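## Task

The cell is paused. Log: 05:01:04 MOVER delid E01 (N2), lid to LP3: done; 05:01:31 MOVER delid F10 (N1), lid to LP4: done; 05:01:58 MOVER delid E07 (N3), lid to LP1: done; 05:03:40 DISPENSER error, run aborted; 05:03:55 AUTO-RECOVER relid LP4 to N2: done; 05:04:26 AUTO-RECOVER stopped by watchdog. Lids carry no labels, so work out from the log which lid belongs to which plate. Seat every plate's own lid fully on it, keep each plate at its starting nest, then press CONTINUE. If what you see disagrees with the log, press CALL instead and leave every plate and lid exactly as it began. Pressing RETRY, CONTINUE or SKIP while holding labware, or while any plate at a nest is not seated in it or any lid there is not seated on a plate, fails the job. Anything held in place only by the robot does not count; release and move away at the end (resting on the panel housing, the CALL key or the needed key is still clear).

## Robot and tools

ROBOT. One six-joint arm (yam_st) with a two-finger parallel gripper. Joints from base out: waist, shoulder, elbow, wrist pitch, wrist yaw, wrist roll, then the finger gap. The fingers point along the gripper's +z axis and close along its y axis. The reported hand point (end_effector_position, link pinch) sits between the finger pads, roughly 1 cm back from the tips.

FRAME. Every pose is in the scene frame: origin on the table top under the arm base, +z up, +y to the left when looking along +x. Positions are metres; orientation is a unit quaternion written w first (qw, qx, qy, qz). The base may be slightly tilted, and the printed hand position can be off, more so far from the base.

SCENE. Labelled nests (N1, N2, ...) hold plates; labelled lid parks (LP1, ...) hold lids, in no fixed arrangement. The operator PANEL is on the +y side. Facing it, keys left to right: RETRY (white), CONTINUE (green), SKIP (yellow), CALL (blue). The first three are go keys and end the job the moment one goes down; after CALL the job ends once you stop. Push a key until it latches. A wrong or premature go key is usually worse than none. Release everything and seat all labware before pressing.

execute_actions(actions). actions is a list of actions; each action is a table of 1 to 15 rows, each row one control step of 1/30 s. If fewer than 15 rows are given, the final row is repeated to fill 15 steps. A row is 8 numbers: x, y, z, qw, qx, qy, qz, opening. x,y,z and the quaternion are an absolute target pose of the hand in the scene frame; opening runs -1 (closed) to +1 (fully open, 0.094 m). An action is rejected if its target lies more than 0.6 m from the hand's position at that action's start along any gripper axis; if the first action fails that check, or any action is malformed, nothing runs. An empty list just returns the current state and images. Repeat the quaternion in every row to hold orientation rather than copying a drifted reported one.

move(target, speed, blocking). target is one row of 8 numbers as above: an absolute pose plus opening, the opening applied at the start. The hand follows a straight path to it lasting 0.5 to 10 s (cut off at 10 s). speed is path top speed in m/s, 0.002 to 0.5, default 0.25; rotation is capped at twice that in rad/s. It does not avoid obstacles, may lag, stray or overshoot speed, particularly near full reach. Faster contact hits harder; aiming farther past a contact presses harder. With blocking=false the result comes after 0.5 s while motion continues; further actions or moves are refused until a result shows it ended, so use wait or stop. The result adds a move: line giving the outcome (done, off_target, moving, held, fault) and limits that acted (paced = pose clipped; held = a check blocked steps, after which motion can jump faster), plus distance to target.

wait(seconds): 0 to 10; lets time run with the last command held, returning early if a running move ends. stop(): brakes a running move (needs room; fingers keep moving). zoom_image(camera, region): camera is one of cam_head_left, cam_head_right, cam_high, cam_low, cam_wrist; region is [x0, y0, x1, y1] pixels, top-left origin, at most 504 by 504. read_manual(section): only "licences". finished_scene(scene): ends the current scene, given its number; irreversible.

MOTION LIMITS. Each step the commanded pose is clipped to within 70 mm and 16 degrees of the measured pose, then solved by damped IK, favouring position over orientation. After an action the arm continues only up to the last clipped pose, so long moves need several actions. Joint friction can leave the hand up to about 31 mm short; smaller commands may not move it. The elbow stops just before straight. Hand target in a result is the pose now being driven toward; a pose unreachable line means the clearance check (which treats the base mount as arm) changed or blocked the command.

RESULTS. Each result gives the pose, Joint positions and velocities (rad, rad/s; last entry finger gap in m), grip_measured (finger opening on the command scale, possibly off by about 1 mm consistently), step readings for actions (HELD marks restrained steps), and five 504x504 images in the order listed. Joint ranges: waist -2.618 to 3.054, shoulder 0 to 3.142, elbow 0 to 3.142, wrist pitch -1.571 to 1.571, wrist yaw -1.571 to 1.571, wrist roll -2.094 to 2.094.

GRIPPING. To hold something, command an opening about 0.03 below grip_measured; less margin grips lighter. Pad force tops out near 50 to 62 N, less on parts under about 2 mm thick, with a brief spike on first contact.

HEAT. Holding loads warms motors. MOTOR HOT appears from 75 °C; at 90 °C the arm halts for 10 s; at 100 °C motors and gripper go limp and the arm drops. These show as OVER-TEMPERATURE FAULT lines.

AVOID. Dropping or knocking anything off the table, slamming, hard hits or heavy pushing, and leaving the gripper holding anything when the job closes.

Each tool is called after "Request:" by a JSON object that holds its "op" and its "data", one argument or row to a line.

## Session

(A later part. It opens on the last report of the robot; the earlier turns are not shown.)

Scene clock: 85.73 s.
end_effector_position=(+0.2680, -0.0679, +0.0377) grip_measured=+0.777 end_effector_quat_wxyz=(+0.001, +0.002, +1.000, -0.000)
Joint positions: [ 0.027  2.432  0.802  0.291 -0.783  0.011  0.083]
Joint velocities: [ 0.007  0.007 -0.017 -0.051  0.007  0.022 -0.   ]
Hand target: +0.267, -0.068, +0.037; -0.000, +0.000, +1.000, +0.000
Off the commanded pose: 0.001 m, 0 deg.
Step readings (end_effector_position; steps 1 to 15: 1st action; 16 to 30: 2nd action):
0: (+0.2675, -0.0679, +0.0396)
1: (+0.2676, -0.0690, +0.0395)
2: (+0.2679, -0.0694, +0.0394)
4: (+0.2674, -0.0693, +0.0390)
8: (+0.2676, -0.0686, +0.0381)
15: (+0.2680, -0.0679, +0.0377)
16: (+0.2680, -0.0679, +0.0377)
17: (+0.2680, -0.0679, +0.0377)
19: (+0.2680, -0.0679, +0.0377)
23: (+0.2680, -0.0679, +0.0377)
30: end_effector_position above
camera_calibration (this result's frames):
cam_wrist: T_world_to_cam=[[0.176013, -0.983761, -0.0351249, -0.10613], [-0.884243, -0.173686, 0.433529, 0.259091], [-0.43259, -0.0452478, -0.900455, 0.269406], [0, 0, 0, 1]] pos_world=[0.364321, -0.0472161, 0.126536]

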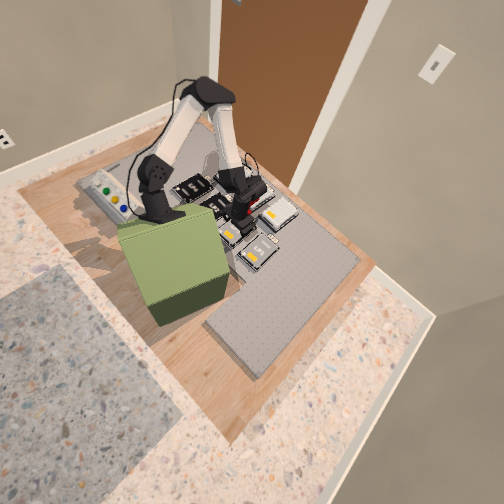

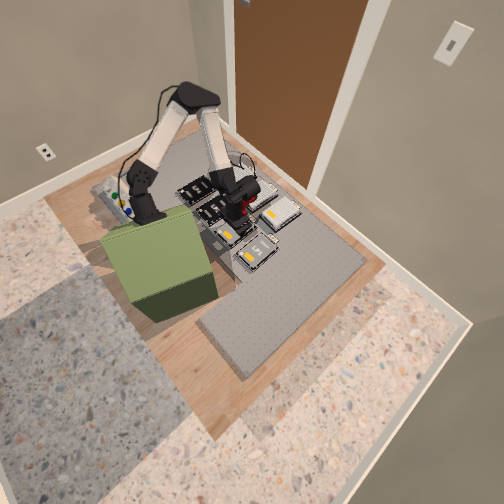

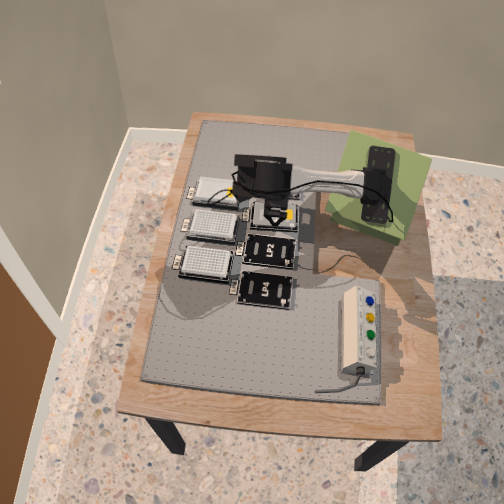

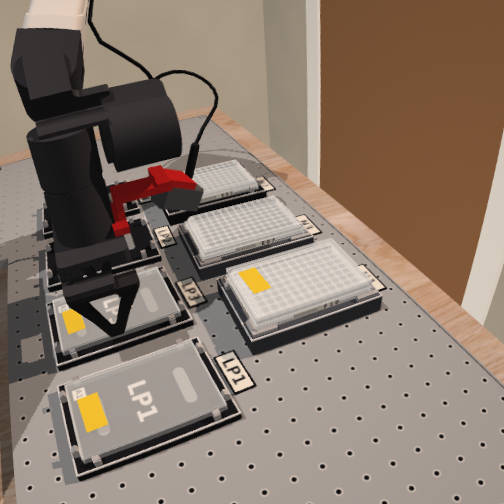

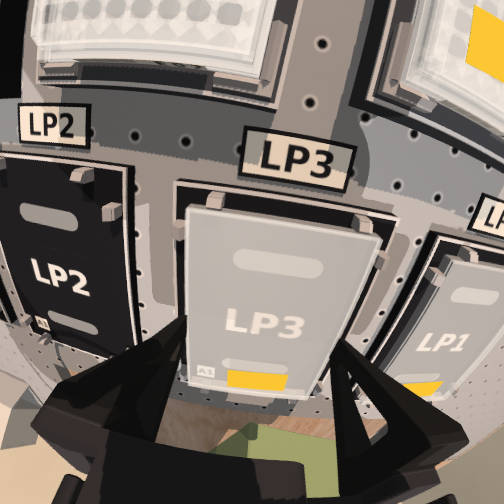

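Request:
{"op": "execute_actions", "data": {
  "actions": [
    [[0.268,-0.068,0.0377,0,0,1,0,0.75]]
  ]
}}

Request:
{"op": "zoom_image", "data": {
  "camera": "cam_wrist",
  "region": [140, 170, 420, 420]
}}

Scene clock: 86.53 s.
end_effector_position=(+0.2680, -0.0679, +0.0377) grip_measured=+0.769 end_effector_quat_wxyz=(+0.001, +0.001, +1.000, -0.000)
Joint positions: [ 0.027  2.432  0.802  0.291 -0.783  0.01   0.083]
Joint velocities: [-0.012  0.002 -0.017 -0.051  0.095 -0.051  0.   ]
Hand target: +0.268, -0.068, +0.038; +0.000, -0.000, +1.000, -0.000
Off the commanded pose: 0.000 m, 0 deg.
Step readings (end_effector_position):
0: (+0.2680, -0.0679, +0.0377)
1: (+0.2680, -0.0679, +0.0377)
2: (+0.2680, -0.0679, +0.0377)
4: (+0.2680, -0.0679, +0.0377)
8: (+0.2680, -0.0679, +0.0377)
15: end_effector_position above
camera_calibration (this result's frames):
cam_wrist: T_world_to_cam=[[0.176763, -0.983626, -0.0351241, -0.106322], [-0.88411, -0.174361, 0.43353, 0.259009], [-0.432556, -0.0455787, -0.900454, 0.269374], [0, 0, 0, 1]] pos_world=[0.364306, -0.0471426, 0.126536]

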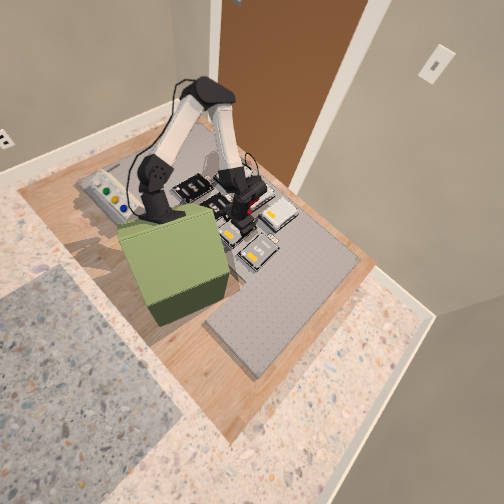

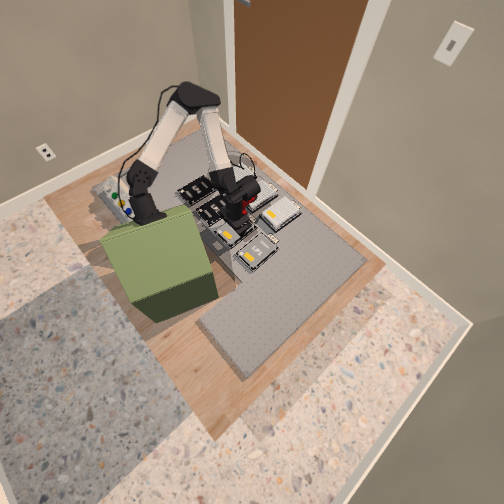

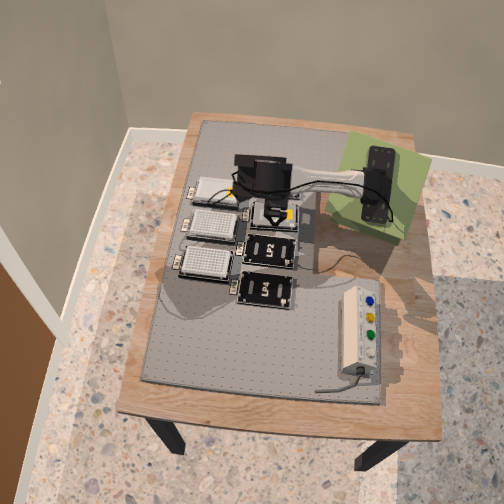

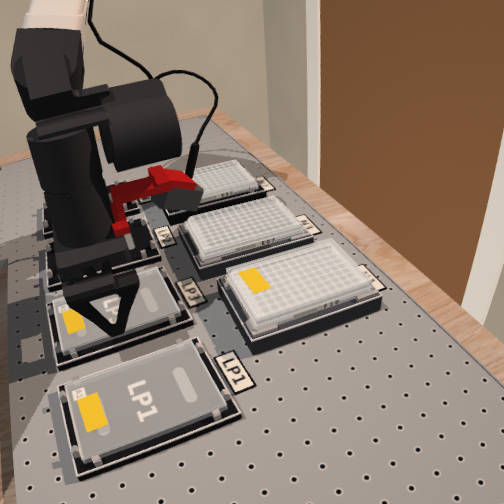

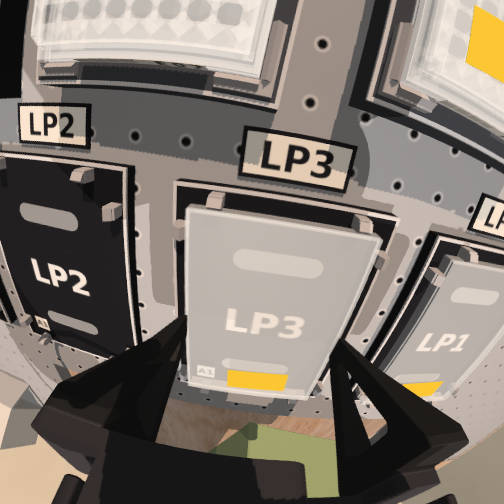

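Region (140, 170, 420, 420) of cam_wrist's 504x504 image, scaled by 1.800, with more detail than that image has; it fills the top 450 rows of this view, and the rest is white.

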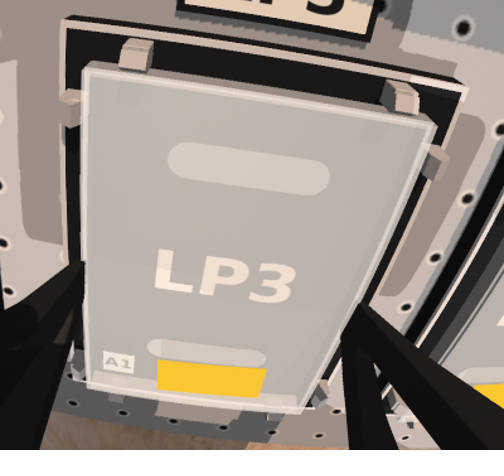

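Request:
{"op": "execute_actions", "data": {
  "actions": [
    [[0.268,-0.068,0.0377,0,0,1,0,0.85],[0.268,-0.068,0.0377,0,0,1,0,0.95],[0.268,-0.068,0.0377,0,0,1,0,1],[0.268,-0.068,0.0377,0,0,1,0,1],[0.268,-0.068,0.0377,0,0,1,0,1],[0.247,-0.086,0.037,0,0,1,0,1],[0.287,-0.050,0.0365,0,0,1,0,1],[0.247,-0.086,0.036,0,0,1,0,1],[0.287,-0.050,0.0355,0,0,1,0,1],[0.247,-0.086,0.035,0,0,1,0,1],[0.287,-0.050,0.0345,0,0,1,0,1],[0.247,-0.086,0.034,0,0,1,0,1],[0.287,-0.050,0.034,0,0,1,0,1],[0.247,-0.086,0.034,0,0,1,0,1],[0.287,-0.050,0.034,0,0,1,0,1]],
    [[0.247,-0.086,0.034,0,0,1,0,1],[0.287,-0.050,0.034,0,0,1,0,1],[0.247,-0.086,0.034,0,0,1,0,1],[0.287,-0.050,0.034,0,0,1,0,1],[0.247,-0.086,0.034,0,0,1,0,1],[0.287,-0.050,0.034,0,0,1,0,1],[0.267,-0.068,0.034,0,0,1,0,1]]
  ]
}}

Request:
{"op": "zoom_image", "data": {
  "camera": "cam_low",
  "region": [50, 260, 190, 380]
}}

Scene clock: 88.60 s.
end_effector_position=(+0.2679, -0.0676, +0.0345) grip_measured=+1.000 end_effector_quat_wxyz=(+0.000, +0.002, +1.000, -0.000)
Joint positions: [ 0.036  2.442  0.805  0.306 -0.782  0.023  0.094]
Joint velocities: [-0.002 -0.002 -0.002 -0.037 -0.022  0.022  0.   ]
Hand target: +0.267, -0.068, +0.034; +0.000, -0.000, +1.000, -0.000
Off the commanded pose: 0.001 m, 0 deg.
Step readings (end_effector_position; steps 1 to 15: 1st action; 16 to 30: 2nd action):
0: (+0.2680, -0.0679, +0.0377)
1: (+0.2680, -0.0679, +0.0377)
2: (+0.2680, -0.0679, +0.0377)
4: (+0.2680, -0.0679, +0.0377)
8: (+0.2671, -0.0696, +0.0374)
15: (+0.2673, -0.0685, +0.0352)
16: (+0.2666, -0.0686, +0.0350)
17: (+0.2673, -0.0684, +0.0349)
19: (+0.2675, -0.0682, +0.0347)
23: (+0.2679, -0.0676, +0.0345)
30: end_effector_position above
camera_calibration (this result's frames):
cam_wrist: T_world_to_cam=[[0.175727, -0.983795, -0.035612, -0.105896], [-0.884139, -0.173628, 0.433764, 0.26041], [-0.432918, -0.044738, -0.900322, 0.266619], [0, 0, 0, 1]] pos_world=[0.364272, -0.0470379, 0.123316]

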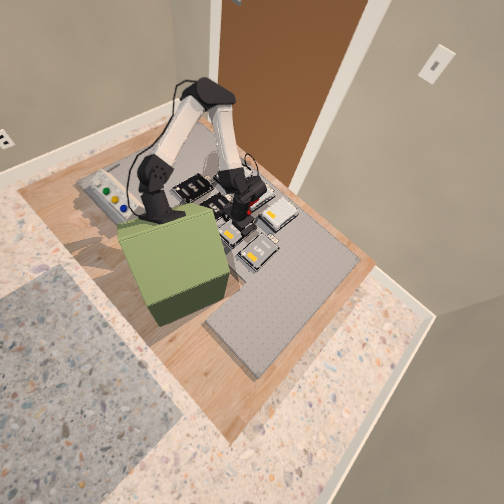

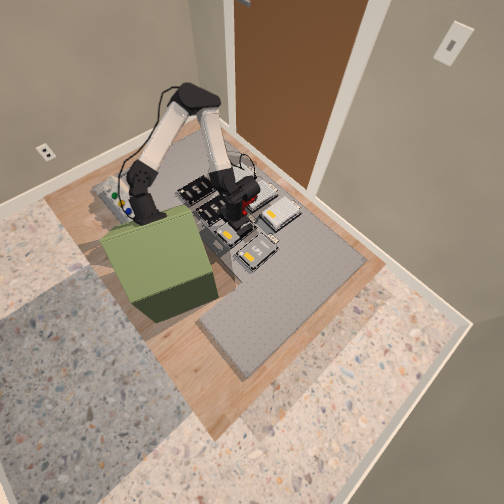

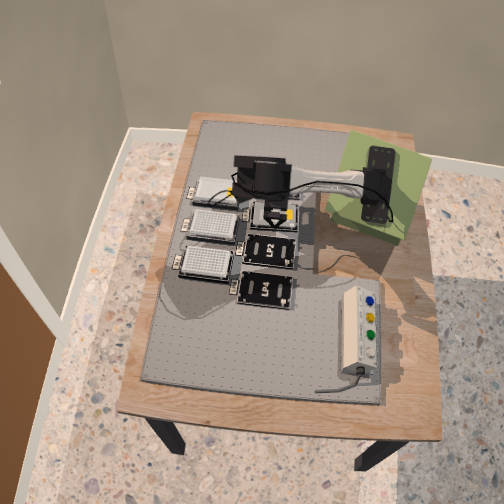

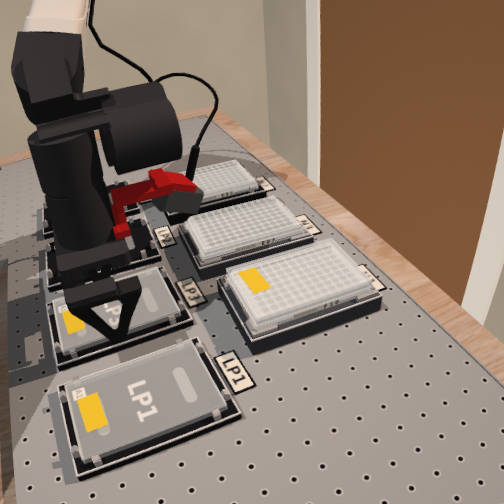

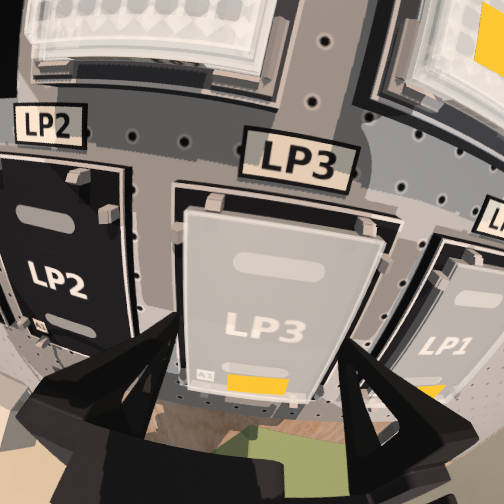

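Region (50, 260, 190, 380) of cam_low's 504x504 image, scaled by 3.600, with more detail than that image has; it fills the top 432 rows of this view, and the rest is white.

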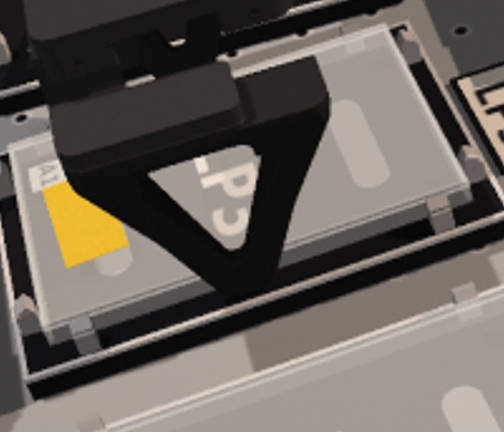

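Request:
{"op": "execute_actions", "data": {
  "actions": [
    [[0.268,-0.0677,0.0345,0,0,1,0,0.95],[0.268,-0.0677,0.0345,0,0,1,0,0.92],[0.268,-0.0677,0.0345,0,0,1,0,0.89],[0.268,-0.0677,0.0345,0,0,1,0,0.86],[0.268,-0.0677,0.0345,0,0,1,0,0.84],[0.268,-0.0677,0.0345,0,0,1,0,0.82],[0.268,-0.0677,0.0345,0,0,1,0,0.80],[0.268,-0.0677,0.0345,0,0,1,0,0.79],[0.268,-0.0677,0.0345,0,0,1,0,0.78],[0.268,-0.0677,0.0345,0,0,1,0,0.77],[0.268,-0.0677,0.0345,0,0,1,0,0.76]],
    [[0.268,-0.0677,0.0345,0,0,1,0,0.76]]
  ]
}}

Scene clock: 90.13 s.
end_effector_position=(+0.2679, -0.0677, +0.0345) grip_measured=+0.783 end_effector_quat_wxyz=(+0.000, +0.001, +1.000, -0.001)
Joint positions: [ 0.036  2.442  0.805  0.306 -0.781  0.022  0.084]
Joint velocities: [-0.002  0.002  0.002  0.007 -0.037  0.037  0.001]
Hand target: +0.268, -0.068, +0.035; +0.000, +0.000, +1.000, -0.000
Off the commanded pose: 0.000 m, 0 deg.
Step readings (end_effector_position; steps 1 to 15: 1st action; 16 to 30: 2nd action):
0: (+0.2679, -0.0676, +0.0345)
1: (+0.2679, -0.0676, +0.0345)
2: (+0.2679, -0.0676, +0.0345)
4: (+0.2679, -0.0676, +0.0345)
8: (+0.2679, -0.0677, +0.0345)
15: (+0.2679, -0.0677, +0.0345)
16: (+0.2679, -0.0677, +0.0345)
17: (+0.2679, -0.0677, +0.0345)
19: (+0.2679, -0.0677, +0.0345)
23: (+0.2679, -0.0677, +0.0345)
30: end_effector_position above
camera_calibration (this result's frames):
cam_wrist: T_world_to_cam=[[0.176477, -0.983687, -0.0348584, -0.106246], [-0.884013, -0.173971, 0.433884, 0.260328], [-0.432871, -0.0457554, -0.900294, 0.266532], [0, 0, 0, 1]] pos_world=[0.364257, -0.0470278, 0.123301]

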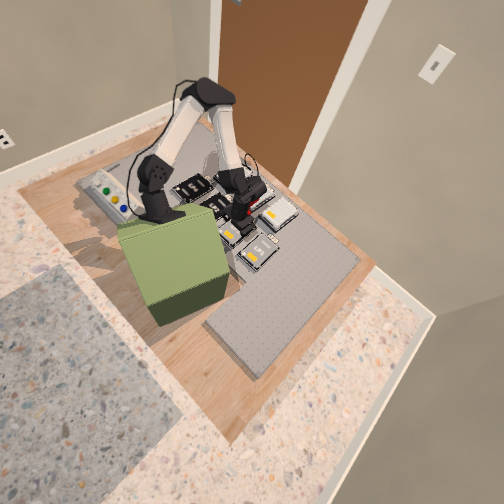

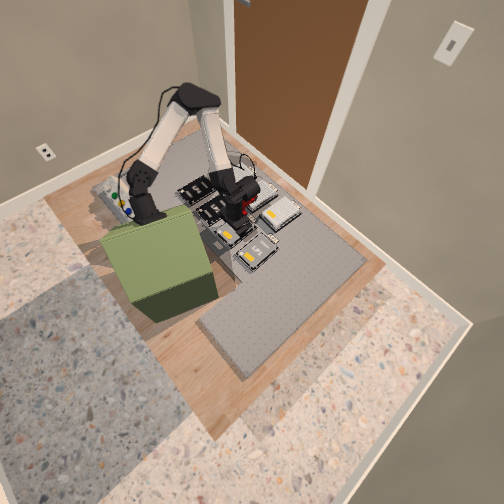

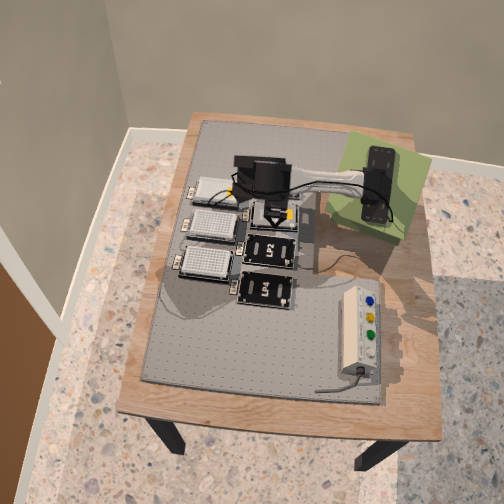

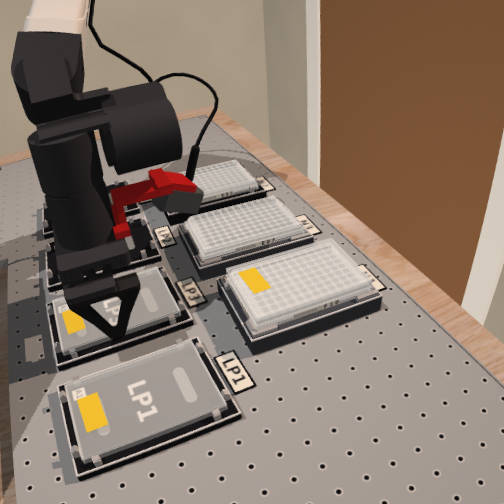

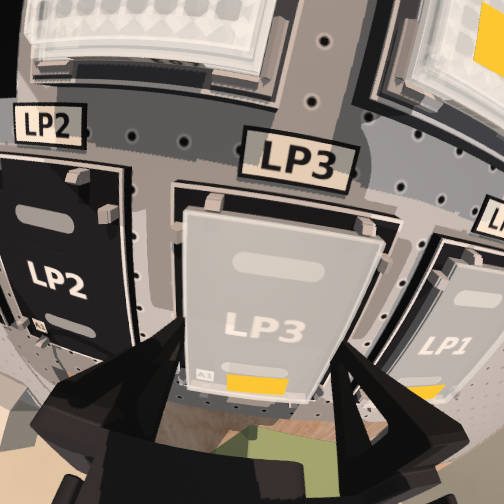

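Request:
{"op": "execute_actions", "data": {
  "actions": [
    [[0.268,-0.0677,0.037,0,0,1,0,0.76],[0.268,-0.0677,0.040,0,0,1,0,0.76],[0.268,-0.0677,0.043,0,0,1,0,0.76],[0.268,-0.0677,0.046,0,0,1,0,0.76],[0.268,-0.0677,0.050,0,0,1,0,0.76],[0.268,-0.0677,0.054,0,0,1,0,0.76],[0.268,-0.0677,0.058,0,0,1,0,0.76],[0.268,-0.0677,0.063,0,0,1,0,0.76],[0.268,-0.0677,0.068,0,0,1,0,0.76],[0.268,-0.0677,0.073,0,0,1,0,0.76],[0.268,-0.0677,0.079,0,0,1,0,0.76],[0.268,-0.0677,0.085,0,0,1,0,0.76],[0.268,-0.0677,0.091,0,0,1,0,0.76],[0.268,-0.0677,0.097,0,0,1,0,0.76],[0.268,-0.0677,0.103,0,0,1,0,0.76]],
    [[0.268,-0.0677,0.109,0,0,1,0,0.76],[0.268,-0.0677,0.113,0,0,1,0,0.76],[0.268,-0.0677,0.117,0,0,1,0,0.76],[0.268,-0.0677,0.12,0,0,1,0,0.76]]
  ]
}}

Scene clock: 91.80 s.
end_effector_position=(+0.2720, -0.0693, +0.1169) grip_measured=+0.783 end_effector_quat_wxyz=(+0.005, -0.003, +1.000, -0.004)
Joint positions: [-0.176  2.204  0.796 -0.123 -0.805 -0.277  0.084]
Joint velocities: [ 0.002 -0.002 -0.012 -0.081 -0.007 -0.11   0.001]
Hand target: +0.268, -0.067, +0.120; +0.000, -0.000, +1.000, +0.000
Off the commanded pose: 0.005 m, 1 deg.
Step readings (end_effector_position; steps 1 to 15: 1st action; 16 to 30: 2nd action):
0: (+0.2679, -0.0677, +0.0345)
1: (+0.2679, -0.0677, +0.0345)
2: (+0.2677, -0.0678, +0.0345)
4: (+0.2671, -0.0683, +0.0356)
8: (+0.2708, -0.0693, +0.0469)
15: (+0.2886, -0.0715, +0.0865)
16: (+0.2901, -0.0718, +0.0928)
17: (+0.2912, -0.0722, +0.0988)
19: (+0.2917, -0.0727, +0.1092)
23: (+0.2845, -0.0724, +0.1173)
30: end_effector_position above
camera_calibration (this result's frames):
cam_wrist: T_world_to_cam=[[0.185936, -0.982204, -0.0265349, -0.109102], [-0.886149, -0.179296, 0.42731, 0.228942], [-0.424463, -0.0559383, -0.903716, 0.339776], [0, 0, 0, 1]] pos_world=[0.367384, -0.0471053, 0.206337]

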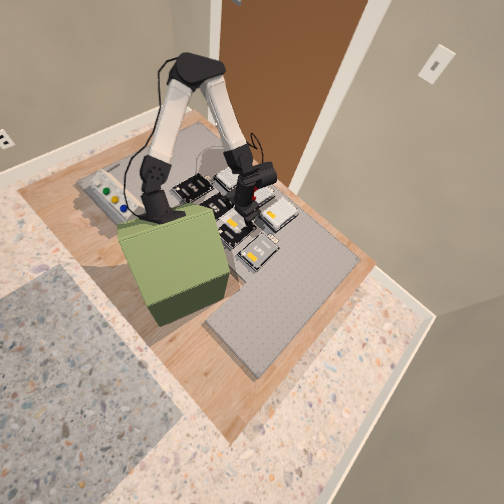

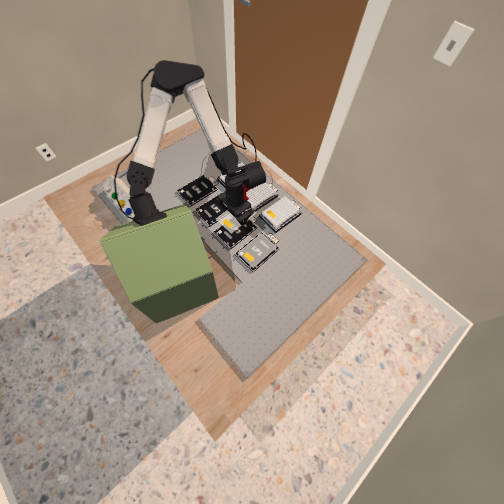

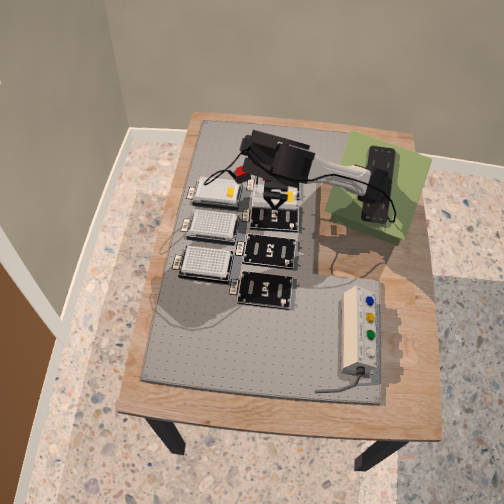

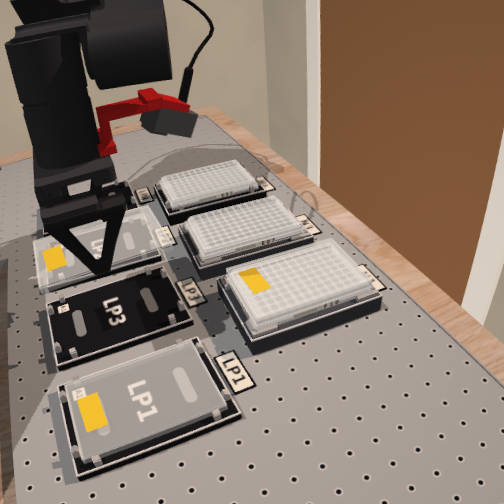

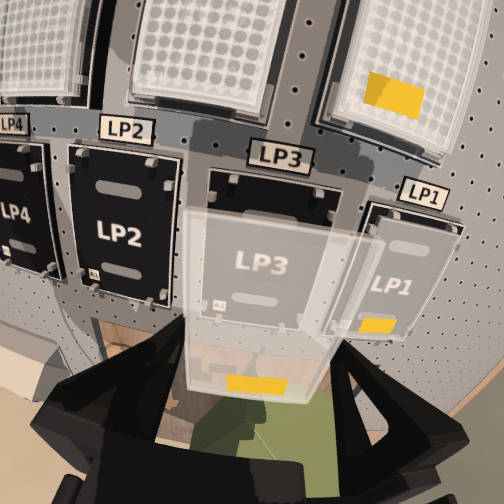

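Request:
{"op": "move", "data": {
  "target": [0.445,0.125,0.10,0,0,1,0,0.76],
  "speed": 0.25
}}

Scene clock: 94.00 s.
end_effector_position=(+0.4425, +0.1238, +0.1035) grip_measured=+0.783 end_effector_quat_wxyz=(+0.004, -0.002, +1.000, +0.002)
Joint positions: [ 0.238  2.108  1.493 -0.526 -0.719  0.283  0.084]
Joint velocities: [-0.012 -0.012 -0.012  0.022  0.022  0.066 -0.001]
Hand target: +0.445, +0.125, +0.101; +0.002, -0.000, +1.000, -0.001
Off the commanded pose: 0.005 m, 1 deg.
move: done
camera_calibration (this result's frames):
cam_wrist: T_world_to_cam=[[0.184006, -0.982144, -0.0391773, 0.0506862], [-0.88596, -0.182984, 0.426136, 0.420805], [-0.425695, -0.0437019, -0.903811, 0.409897], [0, 0, 0, 1]] pos_world=[0.537981, 0.144695, 0.193135]

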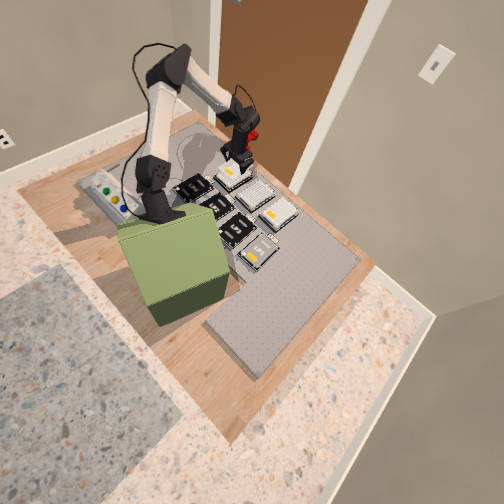

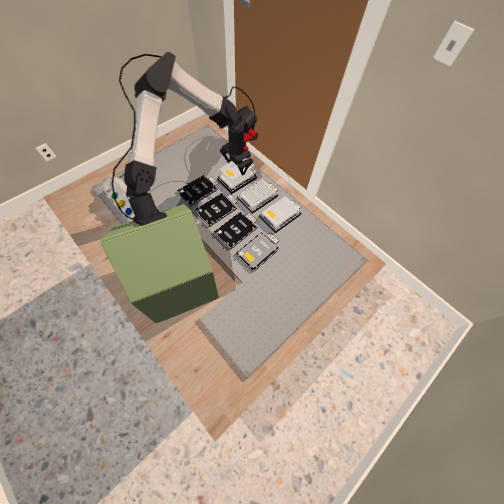

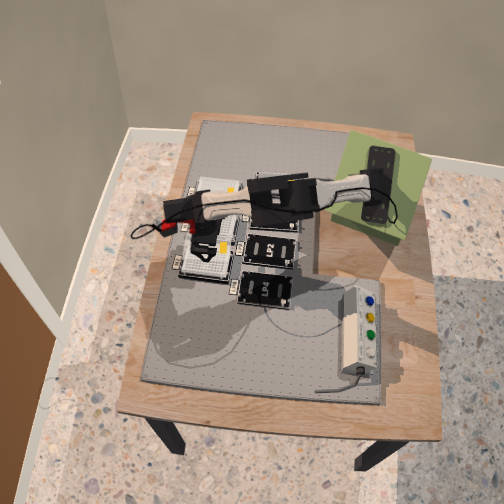

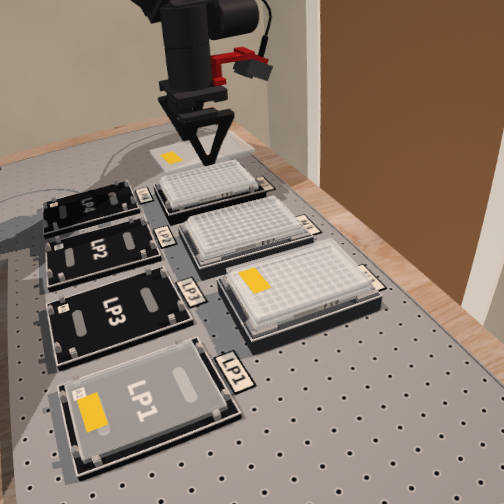

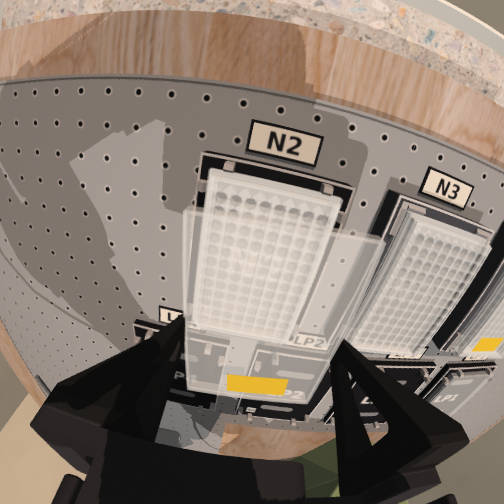

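Now dithered descent to hover z≈0.072.

Request:
{"op": "execute_actions", "data": {
  "actions": [
    [[0.4695,0.1485,0.098,0,0,1,0,0.76],[0.4295,0.1125,0.095,0,0,1,0,0.76],[0.4695,0.1485,0.092,0,0,1,0,0.76],[0.4295,0.1125,0.089,0,0,1,0,0.76],[0.4695,0.1485,0.086,0,0,1,0,0.76],[0.4295,0.1125,0.083,0,0,1,0,0.76],[0.4695,0.1485,0.080,0,0,1,0,0.76],[0.4295,0.1125,0.077,0,0,1,0,0.76],[0.4695,0.1485,0.074,0,0,1,0,0.76],[0.4295,0.1125,0.072,0,0,1,0,0.76],[0.4695,0.1485,0.070,0,0,1,0,0.76],[0.4295,0.1125,0.070,0,0,1,0,0.76],[0.4695,0.1485,0.070,0,0,1,0,0.76],[0.4295,0.1125,0.070,0,0,1,0,0.76],[0.4695,0.1485,0.070,0,0,1,0,0.76]],
    [[0.4295,0.1125,0.070,0,0,1,0,0.76],[0.4695,0.1485,0.070,0,0,1,0,0.76],[0.4295,0.1125,0.070,0,0,1,0,0.76],[0.4695,0.1485,0.070,0,0,1,0,0.76],[0.4295,0.1125,0.070,0,0,1,0,0.76],[0.4695,0.1485,0.070,0,0,1,0,0.76],[0.4295,0.1125,0.070,0,0,1,0,0.76],[0.4695,0.1485,0.070,0,0,1,0,0.76],[0.4295,0.1125,0.070,0,0,1,0,0.76],[0.4495,0.1305,0.070,0,0,1,0,0.76]]
  ]
}}

Request:
{"op": "zoom_image", "data": {
  "camera": "cam_wrist",
  "region": [140, 150, 420, 420]
}}

Scene clock: 95.70 s.
end_effector_position=(+0.4488, +0.1287, +0.0715) grip_measured=+0.783 end_effector_quat_wxyz=(+0.001, -0.000, +1.000, +0.001)
Joint positions: [ 0.291  2.188  1.547 -0.468 -0.694  0.345  0.084]
Joint velocities: [ 0.007 -0.007 -0.007 -0.037 -0.022 -0.081 -0.001]
Hand target: +0.450, +0.130, +0.070; +0.000, +0.000, +1.000, -0.000
Off the commanded pose: 0.002 m, 0 deg.
Step readings (end_effector_position; steps 1 to 15: 1st action; 16 to 30: 2nd action):
0: (+0.4422, +0.1237, +0.1035)
1: (+0.4438, +0.1252, +0.1038)
2: (+0.4481, +0.1259, +0.1027)
4: (+0.4530, +0.1287, +0.1014)
8: (+0.4556, +0.1314, +0.0932)
15: (+0.4496, +0.1304, +0.0759)
16: (+0.4500, +0.1286, +0.0737)
17: (+0.4493, +0.1295, +0.0740)
19: (+0.4493, +0.1291, +0.0729)
23: (+0.4498, +0.1297, +0.0722)
30: end_effector_position above
camera_calibration (this result's frames):
cam_wrist: T_world_to_cam=[[0.179998, -0.982981, -0.036722, 0.0548229], [-0.884068, -0.178029, 0.432122, 0.439023], [-0.431305, -0.0453163, -0.901067, 0.386338], [0, 0, 0, 1]] pos_world=[0.544888, 0.149556, 0.160418]

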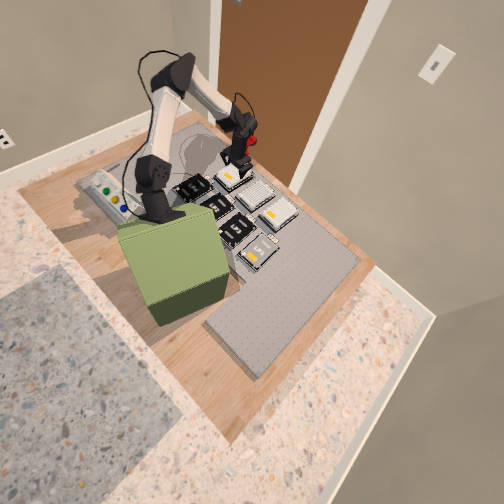

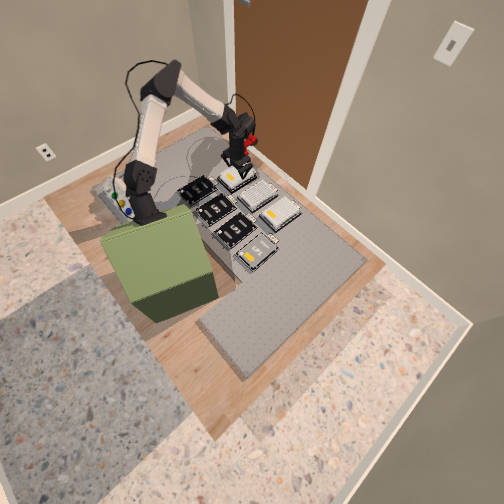

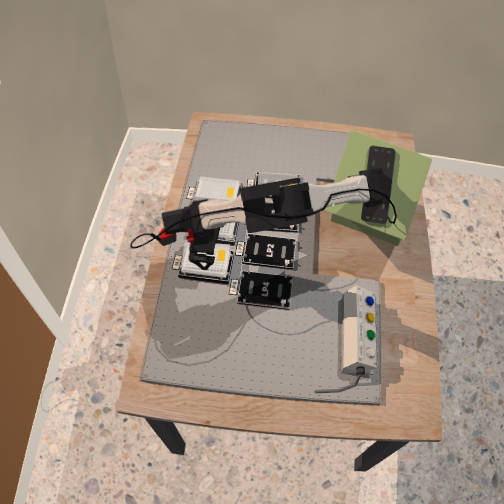

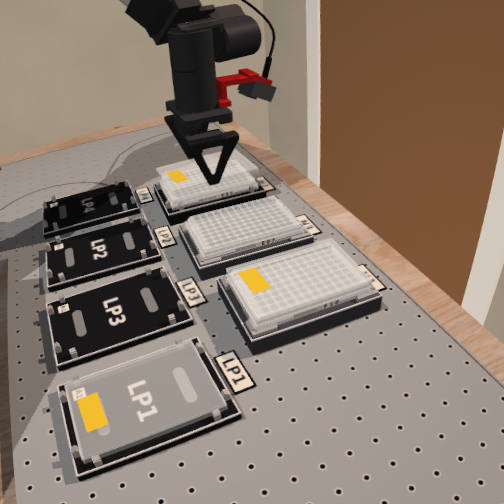

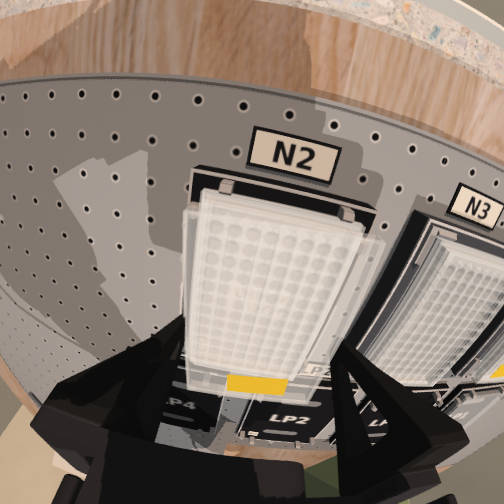

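Region (140, 150, 420, 420) of cam_wrist's 504x504 image, scaled by 1.800, with more detail than that image has; it fills the top 486 rows of this view, and the rest is white.

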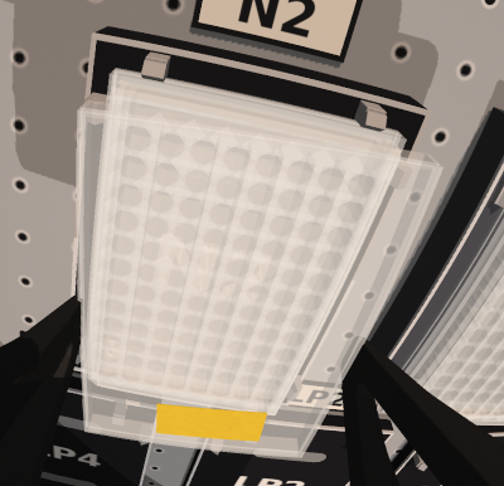

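Request:
{"op": "execute_actions", "data": {
  "actions": [
    [[0.4715,0.1495,0.070,0,0.01,1,0,0.76],[0.4315,0.1135,0.070,0,0.02,1,0,0.76],[0.4715,0.1495,0.070,0,0.0288,0.9996,0,0.76],[0.4315,0.1135,0.070,0,0.0288,0.9996,0,0.76],[0.4715,0.1495,0.069,0,0.0288,0.9996,0,0.76],[0.4315,0.1135,0.069,0,0.0288,0.9996,0,0.76],[0.4715,0.1495,0.068,0,0.0288,0.9996,0,0.76],[0.4315,0.1135,0.068,0,0.0288,0.9996,0,0.76],[0.4715,0.1495,0.067,0,0.0288,0.9996,0,0.76],[0.4315,0.1135,0.067,0,0.0288,0.9996,0,0.76],[0.4715,0.1495,0.066,0,0.0288,0.9996,0,0.76],[0.4315,0.1135,0.066,0,0.0288,0.9996,0,0.76],[0.4715,0.1495,0.065,0,0.0288,0.9996,0,0.76],[0.4315,0.1135,0.065,0,0.0288,0.9996,0,0.76],[0.4715,0.1495,0.064,0,0.0288,0.9996,0,0.76]],
    [[0.4315,0.1135,0.064,0,0.0288,0.9996,0,0.76],[0.4715,0.1495,0.064,0,0.0288,0.9996,0,0.76],[0.4315,0.1135,0.064,0,0.0288,0.9996,0,0.76],[0.4715,0.1495,0.064,0,0.0288,0.9996,0,0.76],[0.4315,0.1135,0.064,0,0.0288,0.9996,0,0.76],[0.4715,0.1495,0.064,0,0.0288,0.9996,0,0.76],[0.4315,0.1135,0.064,0,0.0288,0.9996,0,0.76],[0.4515,0.1315,0.064,0,0.0288,0.9996,0,0.76]]
  ]
}}

Request:
{"op": "zoom_image", "data": {
  "camera": "cam_wrist",
  "region": [140, 150, 420, 420]
}}

Scene clock: 99.87 s.
end_effector_position=(+0.4507, +0.1300, +0.0654) grip_measured=+0.783 end_effector_quat_wxyz=(+0.001, +0.028, +1.000, +0.001)
Joint positions: [ 0.301  2.205  1.562 -0.459 -0.69   0.413  0.084]
Joint velocities: [-0.022 -0.002  0.007 -0.051  0.051  0.007 -0.   ]
Hand target: +0.451, +0.131, +0.064; +0.000, +0.029, +1.000, +0.000
Off the commanded pose: 0.002 m, 0 deg.
Step readings (end_effector_position; steps 1 to 15: 1st action; 16 to 30: 2nd action):
0: (+0.4487, +0.1287, +0.0715)
1: (+0.4501, +0.1300, +0.0720)
2: (+0.4525, +0.1302, +0.0712)
4: (+0.4539, +0.1316, +0.0717)
8: (+0.4541, +0.1319, +0.0709)
15: (+0.4525, +0.1316, +0.0683)
16: (+0.4529, +0.1304, +0.0666)
17: (+0.4526, +0.1315, +0.0674)
19: (+0.4524, +0.1313, +0.0667)
23: (+0.4512, +0.1302, +0.0654)
30: end_effector_position above
camera_calibration (this result's frames):
cam_wrist: T_world_to_cam=[[0.124243, -0.991572, -0.0367339, 0.0817944], [-0.892668, -0.127862, 0.432198, 0.440953], [-0.433252, -0.0209065, -0.90103, 0.379421], [0, 0, 0, 1]] pos_world=[0.547847, 0.145419, 0.154296]

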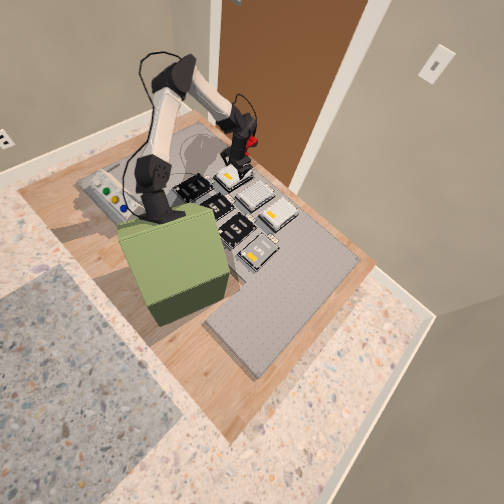

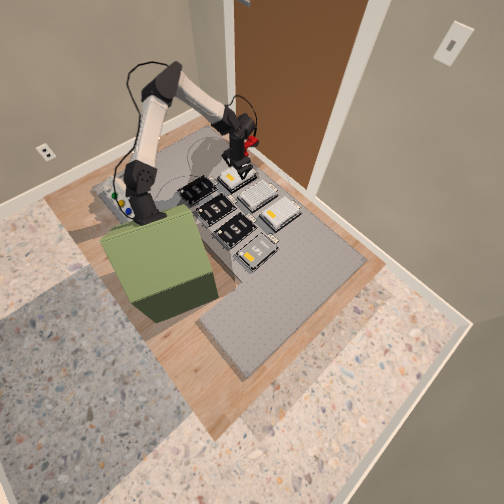

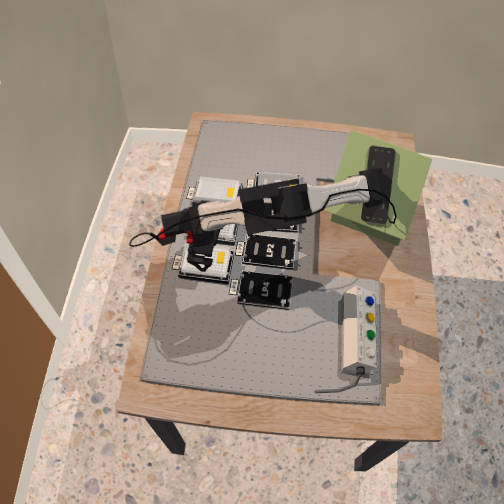

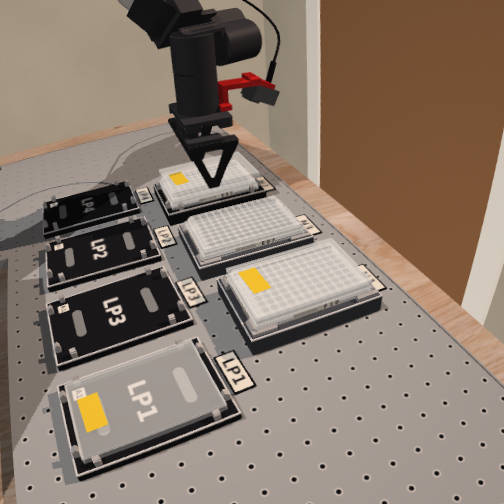

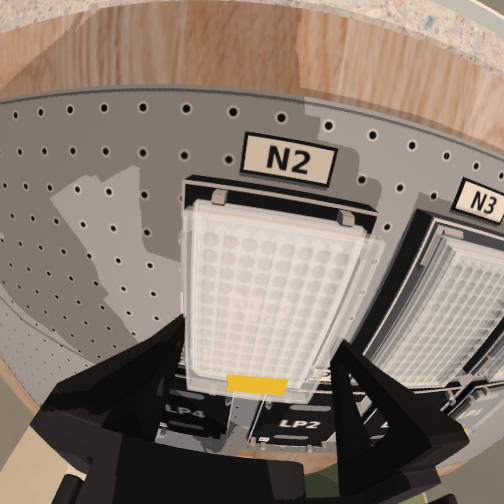

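Region (140, 150, 420, 420) of cam_wrist's 504x504 image, scaled by 1.800, with more detail than that image has; it fills the top 486 rows of this view, and the rest is white.

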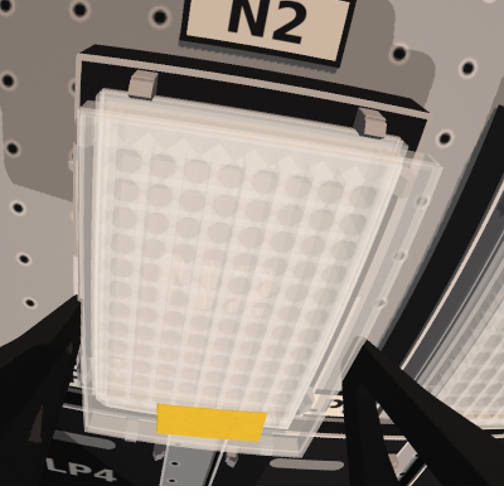

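Request:
{"op": "execute_actions", "data": {
  "actions": [
    [[0.4725,0.1505,0.0635,0,0.0288,0.9996,0,0.76],[0.4325,0.1145,0.063,0,0.0288,0.9996,0,0.76],[0.4725,0.1505,0.0625,0,0.0288,0.9996,0,0.76],[0.4325,0.1145,0.062,0,0.0288,0.9996,0,0.76],[0.4725,0.1505,0.0615,0,0.0288,0.9996,0,0.76],[0.4325,0.1145,0.061,0,0.0288,0.9996,0,0.76],[0.4725,0.1505,0.0605,0,0.0288,0.9996,0,0.76],[0.4325,0.1145,0.060,0,0.0288,0.9996,0,0.76],[0.4725,0.1505,0.0595,0,0.0288,0.9996,0,0.76],[0.4325,0.1145,0.059,0,0.0288,0.9996,0,0.76],[0.4725,0.1505,0.059,0,0.0288,0.9996,0,0.76],[0.4325,0.1145,0.059,0,0.0288,0.9996,0,0.76],[0.4725,0.1505,0.059,0,0.0288,0.9996,0,0.76],[0.4325,0.1145,0.059,0,0.0288,0.9996,0,0.76],[0.4725,0.1505,0.059,0,0.0288,0.9996,0,0.76]],
    [[0.4325,0.1145,0.059,0,0.0288,0.9996,0,0.76],[0.4725,0.1505,0.059,0,0.0288,0.9996,0,0.76],[0.4325,0.1145,0.059,0,0.0288,0.9996,0,0.76],[0.4725,0.1505,0.059,0,0.0288,0.9996,0,0.76],[0.4525,0.1325,0.059,0,0.0288,0.9996,0,0.76]]
  ]
}}

Request:
{"op": "zoom_image", "data": {
  "camera": "cam_wrist",
  "region": [140, 150, 420, 420]
}}

Scene clock: 102.53 s.
end_effector_position=(+0.4555, +0.1329, +0.0608) grip_measured=+0.783 end_effector_quat_wxyz=(+0.002, +0.030, +1.000, +0.001)
Joint positions: [ 0.31   2.224  1.592 -0.46  -0.685  0.428  0.084]
Joint velocities: [-0.017 -0.002  0.027 -0.007 -0.022 -0.007 -0.   ]
Hand target: +0.452, +0.133, +0.059; -0.000, +0.029, +1.000, +0.000
Off the commanded pose: 0.003 m, 0 deg.
Step readings (end_effector_position; steps 1 to 15: 1st action; 16 to 30: 2nd action):
0: (+0.4507, +0.1300, +0.0654)
1: (+0.4521, +0.1314, +0.0659)
2: (+0.4545, +0.1314, +0.0650)
4: (+0.4557, +0.1326, +0.0652)
8: (+0.4556, +0.1325, +0.0638)
15: (+0.4535, +0.1322, +0.0616)
16: (+0.4537, +0.1310, +0.0602)
17: (+0.4532, +0.1323, +0.0613)
19: (+0.4533, +0.1324, +0.0612)
23: (+0.4555, +0.1329, +0.0608)
30: end_effector_position above
camera_calibration (this result's frames):
cam_wrist: T_world_to_cam=[[0.120551, -0.992017, -0.0370213, 0.0856409], [-0.894264, -0.124712, 0.429812, 0.448015], [-0.430997, -0.0187073, -0.902159, 0.376176], [0, 0, 0, 1]] pos_world=[0.552451, 0.147867, 0.149979]

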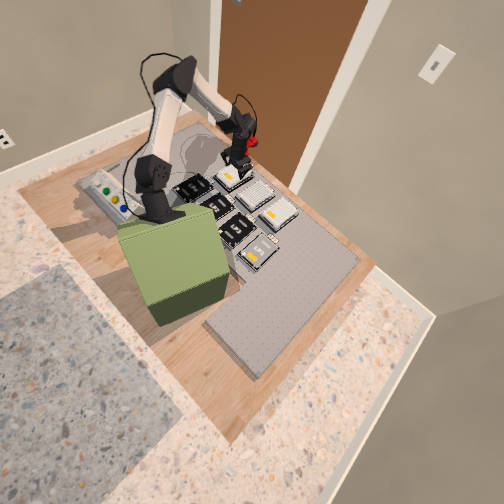

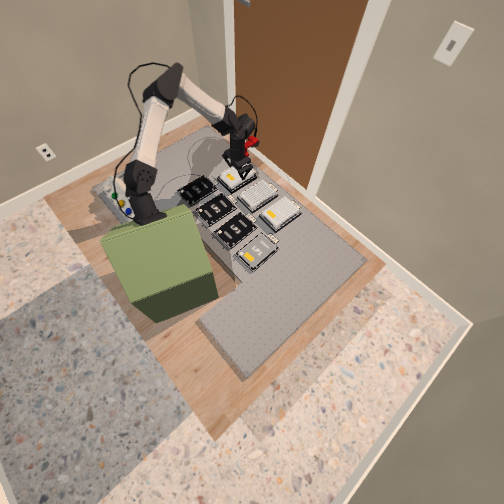

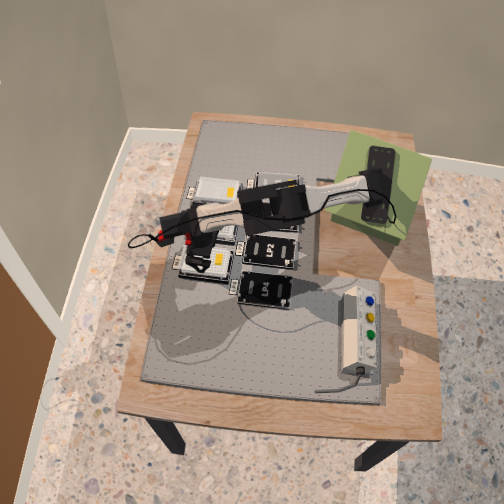

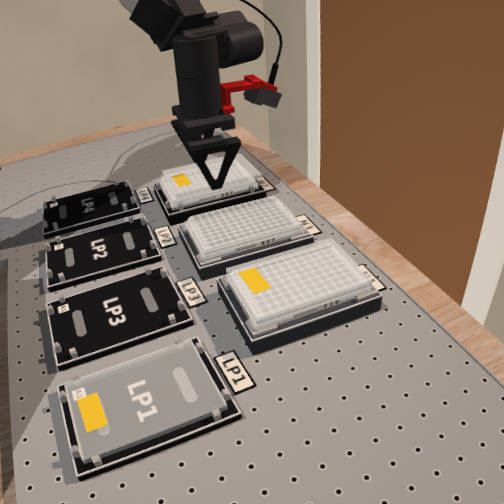

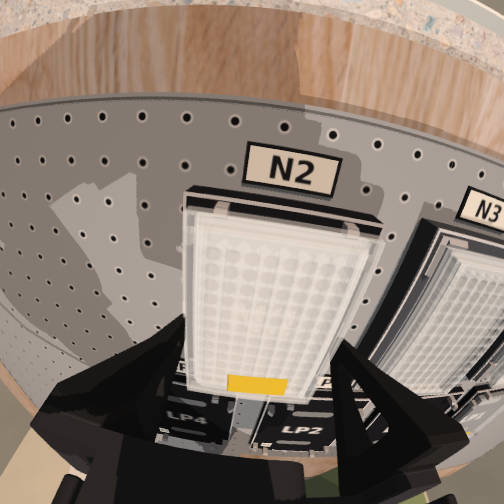

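Region (140, 150, 420, 420) of cam_wrist's 504x504 image, scaled by 1.800, with more detail than that image has; it fills the top 486 rows of this view, and the rest is white.

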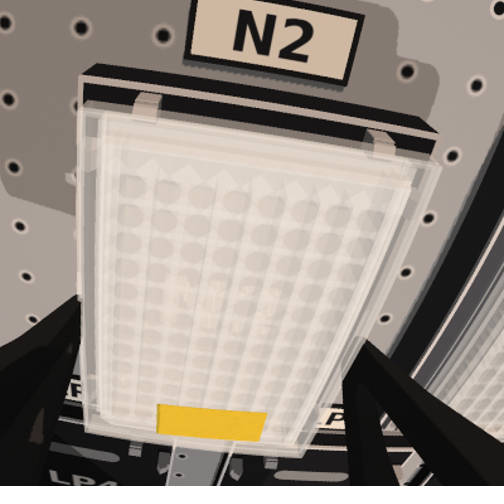

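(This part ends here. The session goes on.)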